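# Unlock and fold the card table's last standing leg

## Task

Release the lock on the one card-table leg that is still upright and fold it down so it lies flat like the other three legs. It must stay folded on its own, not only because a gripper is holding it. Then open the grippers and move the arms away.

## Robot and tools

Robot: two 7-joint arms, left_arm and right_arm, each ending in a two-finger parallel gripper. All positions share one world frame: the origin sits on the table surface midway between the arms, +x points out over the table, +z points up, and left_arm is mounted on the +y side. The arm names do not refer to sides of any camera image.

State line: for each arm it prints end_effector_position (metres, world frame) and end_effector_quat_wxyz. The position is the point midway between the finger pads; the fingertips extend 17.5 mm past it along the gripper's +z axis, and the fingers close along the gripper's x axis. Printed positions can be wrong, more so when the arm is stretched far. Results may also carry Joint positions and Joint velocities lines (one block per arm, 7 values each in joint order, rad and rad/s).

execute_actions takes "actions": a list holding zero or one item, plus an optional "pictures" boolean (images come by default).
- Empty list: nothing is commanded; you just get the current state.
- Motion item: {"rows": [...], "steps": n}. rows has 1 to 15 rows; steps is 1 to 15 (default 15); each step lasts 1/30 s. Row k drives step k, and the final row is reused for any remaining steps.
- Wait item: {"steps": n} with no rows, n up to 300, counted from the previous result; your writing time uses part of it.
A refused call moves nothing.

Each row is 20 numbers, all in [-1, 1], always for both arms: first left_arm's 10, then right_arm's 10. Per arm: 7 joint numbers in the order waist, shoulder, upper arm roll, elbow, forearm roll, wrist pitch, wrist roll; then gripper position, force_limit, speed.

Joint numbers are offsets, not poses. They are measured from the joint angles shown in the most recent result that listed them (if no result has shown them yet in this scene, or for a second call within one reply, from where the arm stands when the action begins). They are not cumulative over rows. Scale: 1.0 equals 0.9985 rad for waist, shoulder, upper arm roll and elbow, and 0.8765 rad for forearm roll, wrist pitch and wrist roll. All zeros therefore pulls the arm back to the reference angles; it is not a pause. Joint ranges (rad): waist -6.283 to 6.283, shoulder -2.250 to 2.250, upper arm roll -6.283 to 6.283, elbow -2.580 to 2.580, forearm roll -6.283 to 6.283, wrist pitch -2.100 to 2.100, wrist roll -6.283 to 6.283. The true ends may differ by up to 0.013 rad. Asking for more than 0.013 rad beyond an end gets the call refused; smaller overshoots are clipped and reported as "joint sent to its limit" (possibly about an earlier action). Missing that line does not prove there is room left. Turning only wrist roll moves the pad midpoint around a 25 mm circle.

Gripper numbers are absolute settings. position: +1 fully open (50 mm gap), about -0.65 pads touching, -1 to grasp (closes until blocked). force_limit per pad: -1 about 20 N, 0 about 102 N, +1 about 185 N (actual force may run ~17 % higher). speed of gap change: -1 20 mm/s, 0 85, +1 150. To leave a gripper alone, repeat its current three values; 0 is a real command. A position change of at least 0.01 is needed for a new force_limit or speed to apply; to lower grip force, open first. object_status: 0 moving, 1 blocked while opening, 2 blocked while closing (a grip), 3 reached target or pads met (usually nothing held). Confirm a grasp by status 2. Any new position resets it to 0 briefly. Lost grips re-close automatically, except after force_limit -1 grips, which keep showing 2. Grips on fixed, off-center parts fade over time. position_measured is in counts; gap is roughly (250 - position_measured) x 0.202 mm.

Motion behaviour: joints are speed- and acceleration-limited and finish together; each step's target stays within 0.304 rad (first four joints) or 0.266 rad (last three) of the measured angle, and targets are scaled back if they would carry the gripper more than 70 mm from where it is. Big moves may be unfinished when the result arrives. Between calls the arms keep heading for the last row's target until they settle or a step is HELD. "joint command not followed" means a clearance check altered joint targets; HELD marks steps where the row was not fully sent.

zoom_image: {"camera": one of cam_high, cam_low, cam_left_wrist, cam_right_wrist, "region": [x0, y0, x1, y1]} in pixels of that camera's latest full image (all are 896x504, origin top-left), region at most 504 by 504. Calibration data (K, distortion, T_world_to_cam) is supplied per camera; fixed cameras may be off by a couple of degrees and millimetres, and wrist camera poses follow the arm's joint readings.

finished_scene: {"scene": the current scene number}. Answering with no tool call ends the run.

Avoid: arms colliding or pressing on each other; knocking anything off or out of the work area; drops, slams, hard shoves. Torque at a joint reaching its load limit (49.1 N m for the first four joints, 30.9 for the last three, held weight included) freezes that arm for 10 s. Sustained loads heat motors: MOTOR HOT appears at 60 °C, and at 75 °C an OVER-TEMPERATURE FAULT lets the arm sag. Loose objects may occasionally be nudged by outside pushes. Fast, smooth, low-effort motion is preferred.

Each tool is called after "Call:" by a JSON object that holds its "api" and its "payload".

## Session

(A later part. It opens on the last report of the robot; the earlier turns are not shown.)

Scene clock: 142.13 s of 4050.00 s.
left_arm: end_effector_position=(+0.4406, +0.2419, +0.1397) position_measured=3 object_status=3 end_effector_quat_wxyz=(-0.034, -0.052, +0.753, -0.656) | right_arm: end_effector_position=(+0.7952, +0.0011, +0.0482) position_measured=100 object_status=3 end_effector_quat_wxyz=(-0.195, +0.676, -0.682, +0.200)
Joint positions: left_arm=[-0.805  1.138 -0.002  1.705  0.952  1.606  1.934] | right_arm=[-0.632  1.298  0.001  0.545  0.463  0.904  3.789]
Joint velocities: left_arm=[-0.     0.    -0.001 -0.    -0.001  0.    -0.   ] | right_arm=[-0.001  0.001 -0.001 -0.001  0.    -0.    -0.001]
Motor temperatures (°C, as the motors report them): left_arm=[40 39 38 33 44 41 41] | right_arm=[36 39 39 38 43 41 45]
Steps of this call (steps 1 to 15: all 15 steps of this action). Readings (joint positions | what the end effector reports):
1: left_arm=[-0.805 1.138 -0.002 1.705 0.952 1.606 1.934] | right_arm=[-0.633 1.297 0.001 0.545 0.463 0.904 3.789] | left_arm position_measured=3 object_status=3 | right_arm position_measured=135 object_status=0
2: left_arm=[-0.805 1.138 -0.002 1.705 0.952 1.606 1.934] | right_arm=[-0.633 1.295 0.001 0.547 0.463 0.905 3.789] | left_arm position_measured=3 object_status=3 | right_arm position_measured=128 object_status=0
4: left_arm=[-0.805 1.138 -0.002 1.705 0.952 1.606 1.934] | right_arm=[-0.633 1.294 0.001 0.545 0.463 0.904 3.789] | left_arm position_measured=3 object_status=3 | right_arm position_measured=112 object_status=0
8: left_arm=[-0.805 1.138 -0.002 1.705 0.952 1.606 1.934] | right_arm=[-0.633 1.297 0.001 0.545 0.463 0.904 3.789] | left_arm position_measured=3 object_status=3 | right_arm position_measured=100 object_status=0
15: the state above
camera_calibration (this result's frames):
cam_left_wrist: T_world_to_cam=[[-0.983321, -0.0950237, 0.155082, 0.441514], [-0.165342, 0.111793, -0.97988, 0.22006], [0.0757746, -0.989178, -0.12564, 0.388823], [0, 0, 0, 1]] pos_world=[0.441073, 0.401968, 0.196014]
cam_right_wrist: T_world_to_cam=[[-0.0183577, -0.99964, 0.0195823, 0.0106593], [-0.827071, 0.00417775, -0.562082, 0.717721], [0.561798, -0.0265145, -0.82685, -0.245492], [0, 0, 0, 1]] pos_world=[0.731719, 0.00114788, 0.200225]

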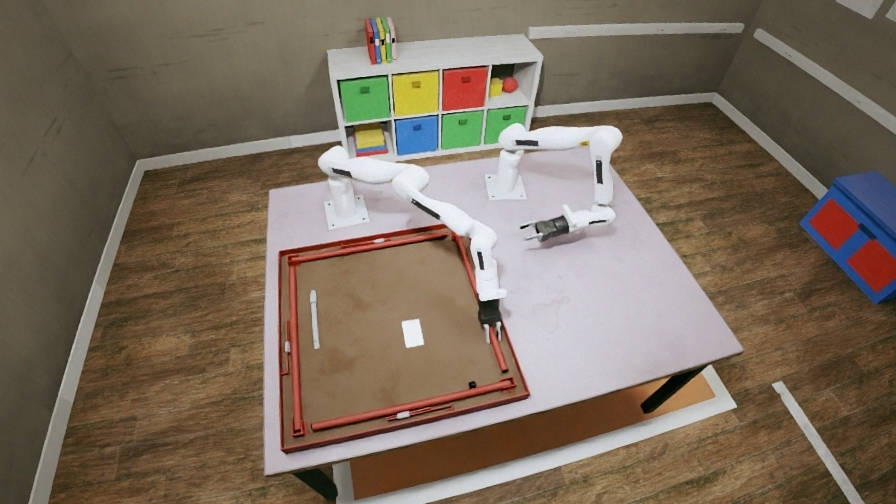

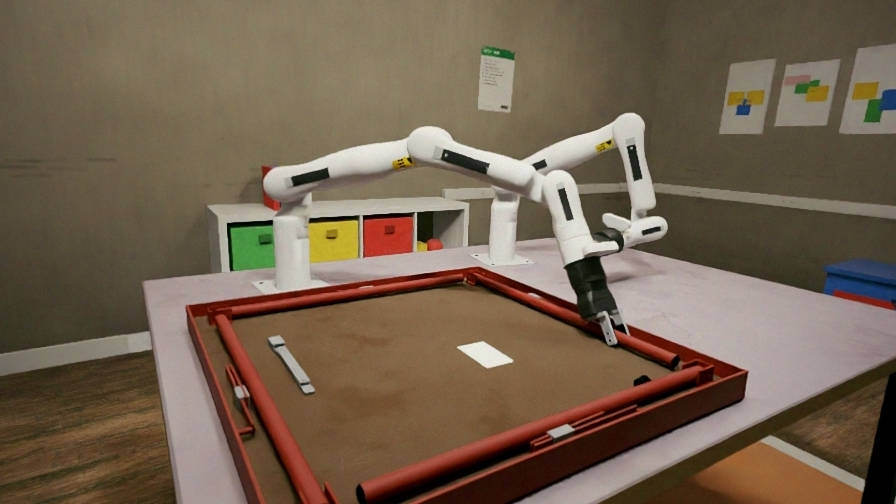

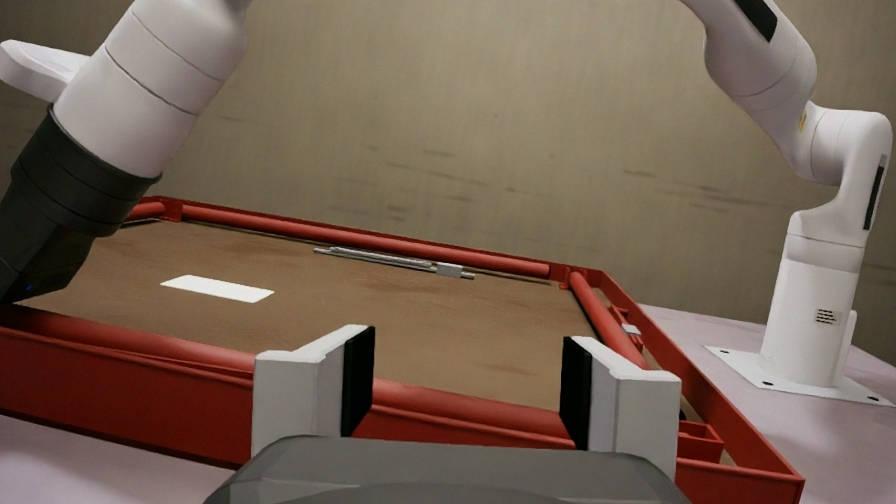

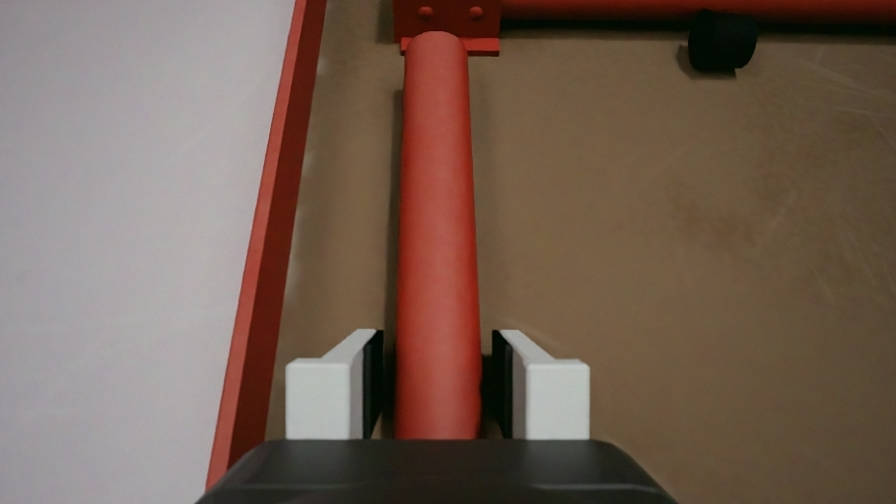

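Call:
{"api": "execute_actions", "payload": {"actions": [{"rows":[[0,0,0,0,0,0,0,1,-0.6,0, -0.026,-0.115,0,0.18,0.17,-0.11,-0.17,0.35,-0.5,-0.6]]}], "pictures": false}}

Call:
{"api": "execute_actions", "payload": {"actions": [{"rows":[[-0.3,-0.2,0,0,0,0,0,1,-0.6,0, 0.1,-0.4,0,0.2,0,0,0,1,-0.5,0]]}], "pictures": false}}

Call:
{"api": "execute_actions", "payload": {"actions": [{"rows":[[0,0,0,0,0,0,0,1,-0.6,0, 0.6,-0.2,0,0.4,0,0,0,1,-0.5,0]]}], "pictures": false}}

Call:
{"api": "execute_actions", "payload": {"actions": [{"steps":25}]}}

Call:
{"api": "zoom_image", "payload": {"camera": "cam_low", "region": [450, 250, 760, 420]}}

Call:
{"api": "zoom_image", "payload": {"camera": "cam_high", "region": [420, 210, 560, 410]}}

Scene clock: 146.20 s of 4050.00 s.
left_arm: end_effector_position=(+0.4406, +0.2419, +0.1397) position_measured=3 object_status=3 end_effector_quat_wxyz=(-0.034, -0.052, +0.753, -0.656) | right_arm: end_effector_position=(+0.7925, +0.0002, +0.0939) position_measured=100 object_status=3 end_effector_quat_wxyz=(-0.228, +0.663, -0.673, +0.233)
Joint positions: left_arm=[-0.805  1.138 -0.002  1.705  0.952  1.606  1.934] | right_arm=[-0.658  1.185  0.001  0.724  0.612  0.808  3.64 ]
Joint velocities: left_arm=[ 0.003 -0.001 -0.    -0.     0.     0.    -0.   ] | right_arm=[-0.003 -0.014 -0.001  0.018  0.    -0.001 -0.   ]
Motor temperatures (°C, as the motors report them): left_arm=[40 39 38 33 44 41 41] | right_arm=[36 40 39 38 43 41 45]
Steps of this call (steps 1 to 15: the robot went on to your last target; steps 16 to 90: nothing new was sent; then 0.57 s passed at rest; steps 91 to 105: all 15 steps of this action). Readings (joint positions | what the end effector reports):
91: left_arm=[-0.805 1.138 -0.002 1.705 0.952 1.606 1.934] | right_arm=[-0.633 1.297 0.001 0.546 0.463 0.904 3.789] | left_arm position_measured=3 object_status=3 | right_arm position_measured=100 object_status=3
92: left_arm=[-0.805 1.138 -0.002 1.705 0.952 1.606 1.934] | right_arm=[-0.633 1.293 0.001 0.553 0.467 0.901 3.785] | left_arm position_measured=3 object_status=3 | right_arm position_measured=100 object_status=3
94: left_arm=[-0.805 1.138 -0.002 1.705 0.952 1.606 1.934] | right_arm=[-0.638 1.274 0.001 0.581 0.489 0.887 3.763] | left_arm position_measured=3 object_status=3 | right_arm position_measured=100 object_status=3
98: left_arm=[-0.805 1.138 -0.002 1.705 0.952 1.606 1.934] | right_arm=[-0.652 1.210 0.001 0.680 0.575 0.832 3.677] | left_arm position_measured=3 object_status=3 | right_arm position_measured=100 object_status=3
105: the state above

Scene clock: 146.70 s of 4050.00 s.
left_arm: end_effector_position=(+0.4585, +0.3808, +0.1975) position_measured=3 object_status=3 end_effector_quat_wxyz=(+0.117, -0.117, +0.780, -0.603) | right_arm: end_effector_position=(+0.8086, -0.0722, +0.2782) position_measured=3 object_status=3 end_effector_quat_wxyz=(+0.289, -0.610, +0.695, -0.248)
Joint positions: left_arm=[-1.096  0.945 -0.004  1.703  0.952  1.607  1.934] | right_arm=[-0.579  0.876  0.001  0.882  0.612  0.808  3.64 ]
Joint velocities: left_arm=[-0.133 -0.088 -0.006 -0.    -0.001  0.002 -0.   ] | right_arm=[ 0.177 -0.752  0.002  0.34   0.001  0.     0.002]
Motor temperatures (°C, as the motors report them): left_arm=[40 39 38 33 44 41 41] | right_arm=[36 40 39 38 43 41 45]
Steps of this call (steps 1 to 15: all 15 steps of this action). Readings (joint positions | what the end effector reports):
1: left_arm=[-0.807 1.137 -0.001 1.705 0.952 1.606 1.934] | right_arm=[-0.658 1.183 0.001 0.725 0.612 0.808 3.640] | left_arm position_measured=3 object_status=3 | right_arm position_measured=90 object_status=0
2: left_arm=[-0.813 1.133 -0.001 1.706 0.951 1.606 1.934] | right_arm=[-0.656 1.177 -0.000 0.731 0.611 0.808 3.640] | left_arm position_measured=3 object_status=3 | right_arm position_measured=76 object_status=0
4: left_arm=[-0.842 1.114 0.000 1.706 0.951 1.606 1.934] | right_arm=[-0.647 1.148 -0.001 0.751 0.611 0.808 3.640] | left_arm position_measured=3 object_status=3 | right_arm position_measured=48 object_status=0
8: left_arm=[-0.951 1.041 -0.001 1.705 0.952 1.606 1.934] | right_arm=[-0.620 1.050 0.001 0.804 0.612 0.808 3.640] | left_arm position_measured=3 object_status=3 | right_arm position_measured=3 object_status=0
15: the state above

Scene clock: 147.20 s of 4050.00 s.
left_arm: end_effector_position=(+0.4585, +0.3807, +0.1975) position_measured=3 object_status=3 end_effector_quat_wxyz=(+0.117, -0.117, +0.780, -0.603) | right_arm: end_effector_position=(+0.8102, -0.3180, +0.2698) position_measured=3 object_status=3 end_effector_quat_wxyz=(+0.207, -0.528, +0.777, -0.274)
Joint positions: left_arm=[-1.096  0.945 -0.004  1.703  0.952  1.607  1.934] | right_arm=[-0.307  0.737  0.     1.124  0.612  0.807  3.64 ]
Joint velocities: left_arm=[-0.001 -0.001  0.    -0.     0.001 -0.001  0.   ] | right_arm=[ 0.63  -0.13   0.     0.357 -0.     0.002  0.   ]
Motor temperatures (°C, as the motors report them): left_arm=[40 39 38 33 44 41 41] | right_arm=[36 40 39 39 43 41 45]
Steps of this call (steps 1 to 15: all 15 steps of this action). Readings (joint positions | what the end effector reports):
1: left_arm=[-1.098 0.944 -0.004 1.703 0.952 1.607 1.934] | right_arm=[-0.573 0.852 0.001 0.894 0.612 0.808 3.640] | left_arm position_measured=3 object_status=3 | right_arm position_measured=3 object_status=3
2: left_arm=[-1.094 0.946 -0.005 1.703 0.952 1.607 1.934] | right_arm=[-0.563 0.831 -0.000 0.908 0.612 0.807 3.640] | left_arm position_measured=3 object_status=3 | right_arm position_measured=3 object_status=3
4: left_arm=[-1.093 0.947 -0.003 1.703 0.952 1.606 1.934] | right_arm=[-0.529 0.805 -0.003 0.942 0.612 0.805 3.640] | left_arm position_measured=3 object_status=3 | right_arm position_measured=3 object_status=3
8: left_arm=[-1.095 0.945 -0.004 1.703 0.952 1.607 1.934] | right_arm=[-0.450 0.775 -0.000 1.019 0.612 0.807 3.640] | left_arm position_measured=3 object_status=3 | right_arm position_measured=3 object_status=3
15: the state above

Scene clock: 148.03 s of 4050.00 s.
left_arm: end_effector_position=(+0.4585, +0.3808, +0.1975) position_measured=3 object_status=3 end_effector_quat_wxyz=(+0.117, -0.117, +0.780, -0.603) | right_arm: end_effector_position=(+0.7521, -0.5748, +0.2413) position_measured=3 object_status=3 end_effector_quat_wxyz=(+0.116, -0.409, +0.858, -0.286)
Joint positions: left_arm=[-1.096  0.945 -0.004  1.703  0.952  1.607  1.934] | right_arm=[0.019 0.677 0.001 1.282 0.612 0.808 3.64 ]
Joint velocities: left_arm=[ 0.    -0.     0.001  0.     0.001  0.     0.001] | right_arm=[ 0.005 -0.002  0.001  0.     0.     0.001 -0.001]
Motor temperatures (°C, as the motors report them): left_arm=[40 39 38 33 44 41 41] | right_arm=[36 40 39 39 43 41 45]
Steps of this call (steps 1 to 25: the robot went on to your last target). Readings (joint positions | what the end effector reports):
1: left_arm=[-1.096 0.945 -0.004 1.703 0.952 1.607 1.934] | right_arm=[-0.286 0.733 0.000 1.136 0.612 0.807 3.640] | left_arm position_measured=3 object_status=3 | right_arm position_measured=3 object_status=3
2: left_arm=[-1.096 0.945 -0.004 1.703 0.952 1.607 1.934] | right_arm=[-0.265 0.729 0.000 1.146 0.612 0.807 3.640] | left_arm position_measured=3 object_status=3 | right_arm position_measured=3 object_status=3
4: left_arm=[-1.096 0.945 -0.004 1.703 0.952 1.607 1.934] | right_arm=[-0.222 0.721 0.000 1.167 0.612 0.807 3.640] | left_arm position_measured=3 object_status=3 | right_arm position_measured=3 object_status=3
8: left_arm=[-1.096 0.945 -0.004 1.703 0.952 1.607 1.934] | right_arm=[-0.136 0.706 0.001 1.207 0.612 0.807 3.640] | left_arm position_measured=3 object_status=3 | right_arm position_measured=3 object_status=3
25: the state above
camera_calibration (this result's frames):
cam_left_wrist: T_world_to_cam=[[-0.922873, -0.384904, -0.0124011, 0.579041], [-0.0751477, 0.211576, -0.974468, 0.183701], [0.377701, -0.898379, -0.224182, 0.378547], [0, 0, 0, 1]] pos_world=[0.405209, 0.524088, 0.271055]
cam_right_wrist: T_world_to_cam=[[-0.644172, -0.763265, 0.0496874, 0.0297323], [-0.624279, 0.487114, -0.610734, 0.929924], [0.441948, -0.424437, -0.790276, -0.224318], [0, 0, 0, 1]] pos_world=[0.698821, -0.525494, 0.389186]

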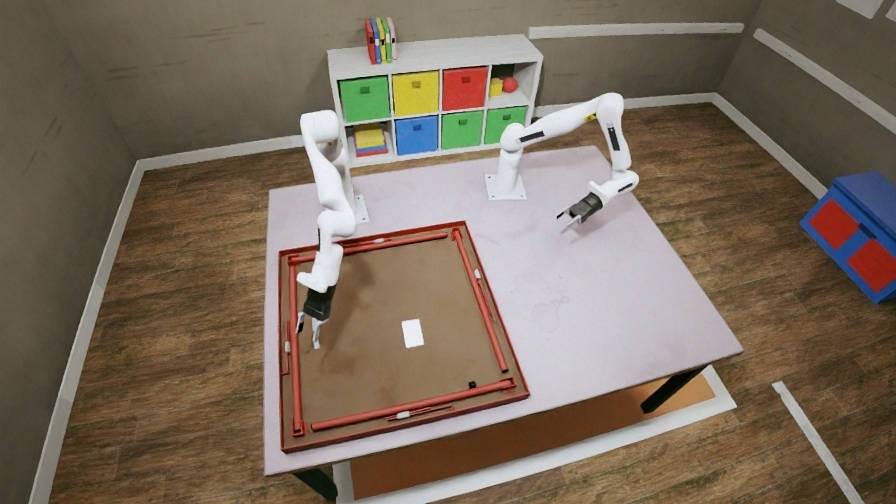

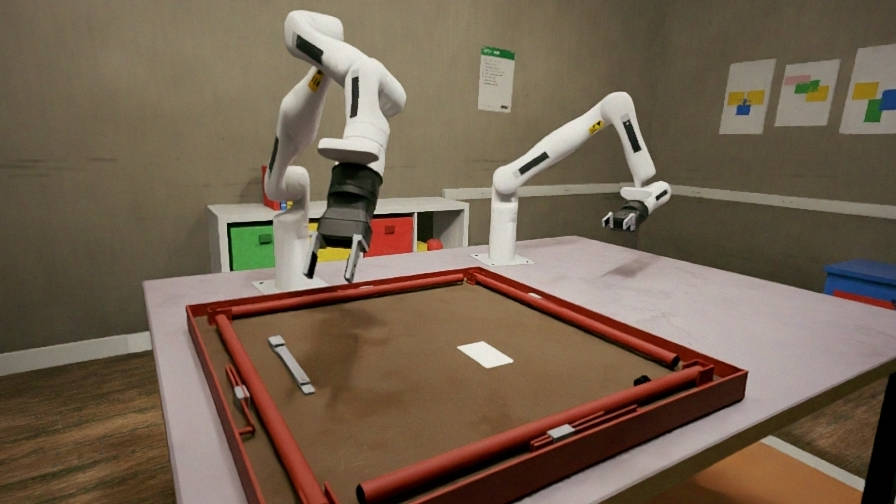

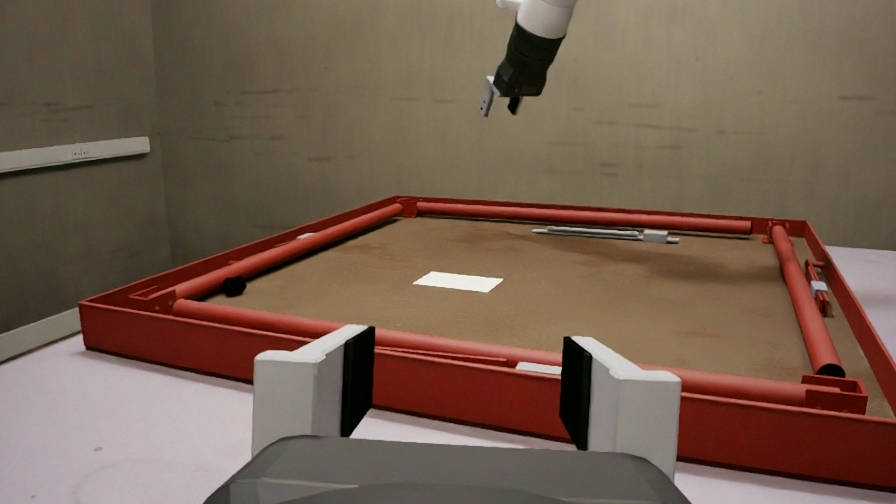

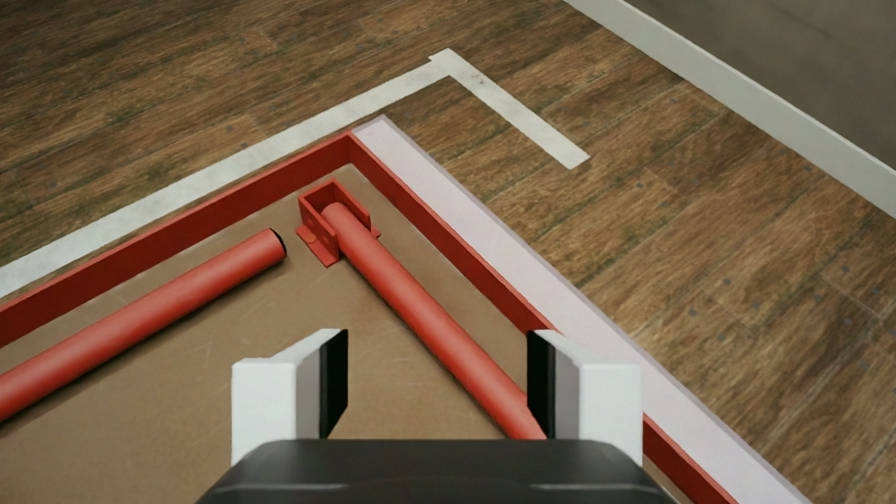

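Region (450, 250, 760, 420) of cam_low's 896x504 image, scaled by 1.626, with more detail than that image has; it fills the top 276 rows of this view, and the rest is white.

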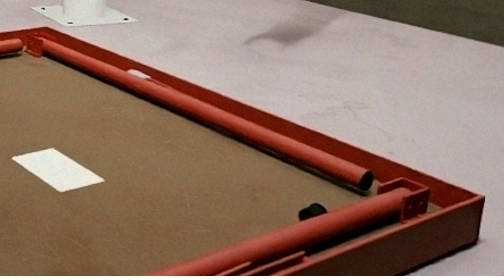

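Region (420, 210, 560, 410) of cam_high's 896x504 image, scaled by 2.520, with more detail than that image has; it fills the left 353 columns of this view, and the rest is white.

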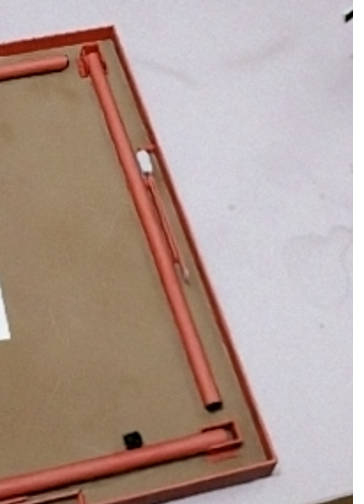

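Call:
{"api": "execute_actions", "payload": {"actions": [{"rows":[[0,0,0,0,0,0,0,1,-0.6,0, 0.8,-0.35,0,0.3,0,0,0,1,-0.5,0]]}], "pictures": false}}

Call:
{"api": "execute_actions", "payload": {"actions": [{"steps":30}], "pictures": false}}

Call:
{"api": "finished_scene", "payload": {"scene": 1}}

Scene clock: 149.83 s of 4050.00 s.
left_arm: end_effector_position=(+0.4585, +0.3808, +0.1975) position_measured=3 object_status=3 end_effector_quat_wxyz=(+0.117, -0.117, +0.780, -0.603) | right_arm: end_effector_position=(+0.6231, -0.7478, +0.3031) position_measured=3 object_status=3 end_effector_quat_wxyz=(+0.089, -0.284, +0.904, -0.306)
Joint positions: left_arm=[-1.096  0.945 -0.004  1.703  0.952  1.607  1.934] | right_arm=[ 0.294  0.461 -0.     1.468  0.612  0.807  3.64 ]
Joint velocities: left_arm=[-0.001 -0.    -0.     0.    -0.001 -0.    -0.   ] | right_arm=[ 0.694 -0.332  0.005  0.284  0.001  0.001 -0.002]
Motor temperatures (°C, as the motors report them): left_arm=[40 39 38 33 44 41 41] | right_arm=[36 40 39 39 43 41 45]
Steps of this call (steps 1 to 30: the robot went on to your last target; steps 31 to 39: nothing new was sent; steps 40 to 54: all 15 steps of this action). Readings (joint positions | what the end effector reports):
40: left_arm=[-1.096 0.945 -0.004 1.703 0.952 1.607 1.934] | right_arm=[0.021 0.675 0.000 1.283 0.612 0.808 3.640] | left_arm position_measured=3 object_status=3 | right_arm position_measured=3 object_status=3
41: left_arm=[-1.096 0.945 -0.004 1.703 0.952 1.607 1.934] | right_arm=[0.027 0.669 -0.002 1.289 0.611 0.807 3.640] | left_arm position_measured=3 object_status=3 | right_arm position_measured=3 object_status=3
43: left_arm=[-1.096 0.945 -0.004 1.703 0.952 1.607 1.934] | right_arm=[0.056 0.639 -0.005 1.316 0.610 0.806 3.640] | left_arm position_measured=3 object_status=3 | right_arm position_measured=3 object_status=3
47: left_arm=[-1.096 0.945 -0.004 1.703 0.952 1.607 1.934] | right_arm=[0.139 0.560 -0.001 1.383 0.611 0.807 3.640] | left_arm position_measured=3 object_status=3 | right_arm position_measured=3 object_status=3
54: the state above

Scene clock: 150.83 s of 4050.00 s.
left_arm: end_effector_position=(+0.4585, +0.3808, +0.1975) position_measured=3 object_status=3 end_effector_quat_wxyz=(+0.117, -0.117, +0.780, -0.603) | right_arm: end_effector_position=(+0.3533, -0.9676, +0.3341) position_measured=3 object_status=3 end_effector_quat_wxyz=(+0.013, -0.038, +0.945, -0.326)
Joint positions: left_arm=[-1.096  0.945 -0.004  1.703  0.952  1.607  1.934] | right_arm=[0.817 0.327 0.001 1.581 0.612 0.808 3.64 ]
Joint velocities: left_arm=[ 0.001 -0.     0.001  0.    -0.001 -0.002 -0.   ] | right_arm=[ 0.011 -0.001  0.001  0.     0.     0.001 -0.002]
Motor temperatures (°C, as the motors report them): left_arm=[40 39 38 33 44 41 41] | right_arm=[36 40 39 39 43 41 45]
Steps of this call (steps 1 to 30: the robot went on to your last target). Readings (joint positions | what the end effector reports):
1: left_arm=[-1.096 0.945 -0.004 1.703 0.952 1.607 1.934] | right_arm=[0.317 0.451 -0.000 1.477 0.612 0.807 3.640] | left_arm position_measured=3 object_status=3 | right_arm position_measured=3 object_status=3
2: left_arm=[-1.096 0.945 -0.004 1.703 0.952 1.607 1.934] | right_arm=[0.341 0.441 -0.000 1.485 0.612 0.807 3.640] | left_arm position_measured=3 object_status=3 | right_arm position_measured=3 object_status=3
4: left_arm=[-1.096 0.945 -0.004 1.703 0.952 1.607 1.934] | right_arm=[0.388 0.423 0.000 1.501 0.612 0.807 3.640] | left_arm position_measured=3 object_status=3 | right_arm position_measured=3 object_status=3
8: left_arm=[-1.096 0.945 -0.004 1.703 0.952 1.607 1.934] | right_arm=[0.485 0.395 0.000 1.525 0.612 0.807 3.640] | left_arm position_measured=3 object_status=3 | right_arm position_measured=3 object_status=3
30: the state above

The scene is finished: the task was done.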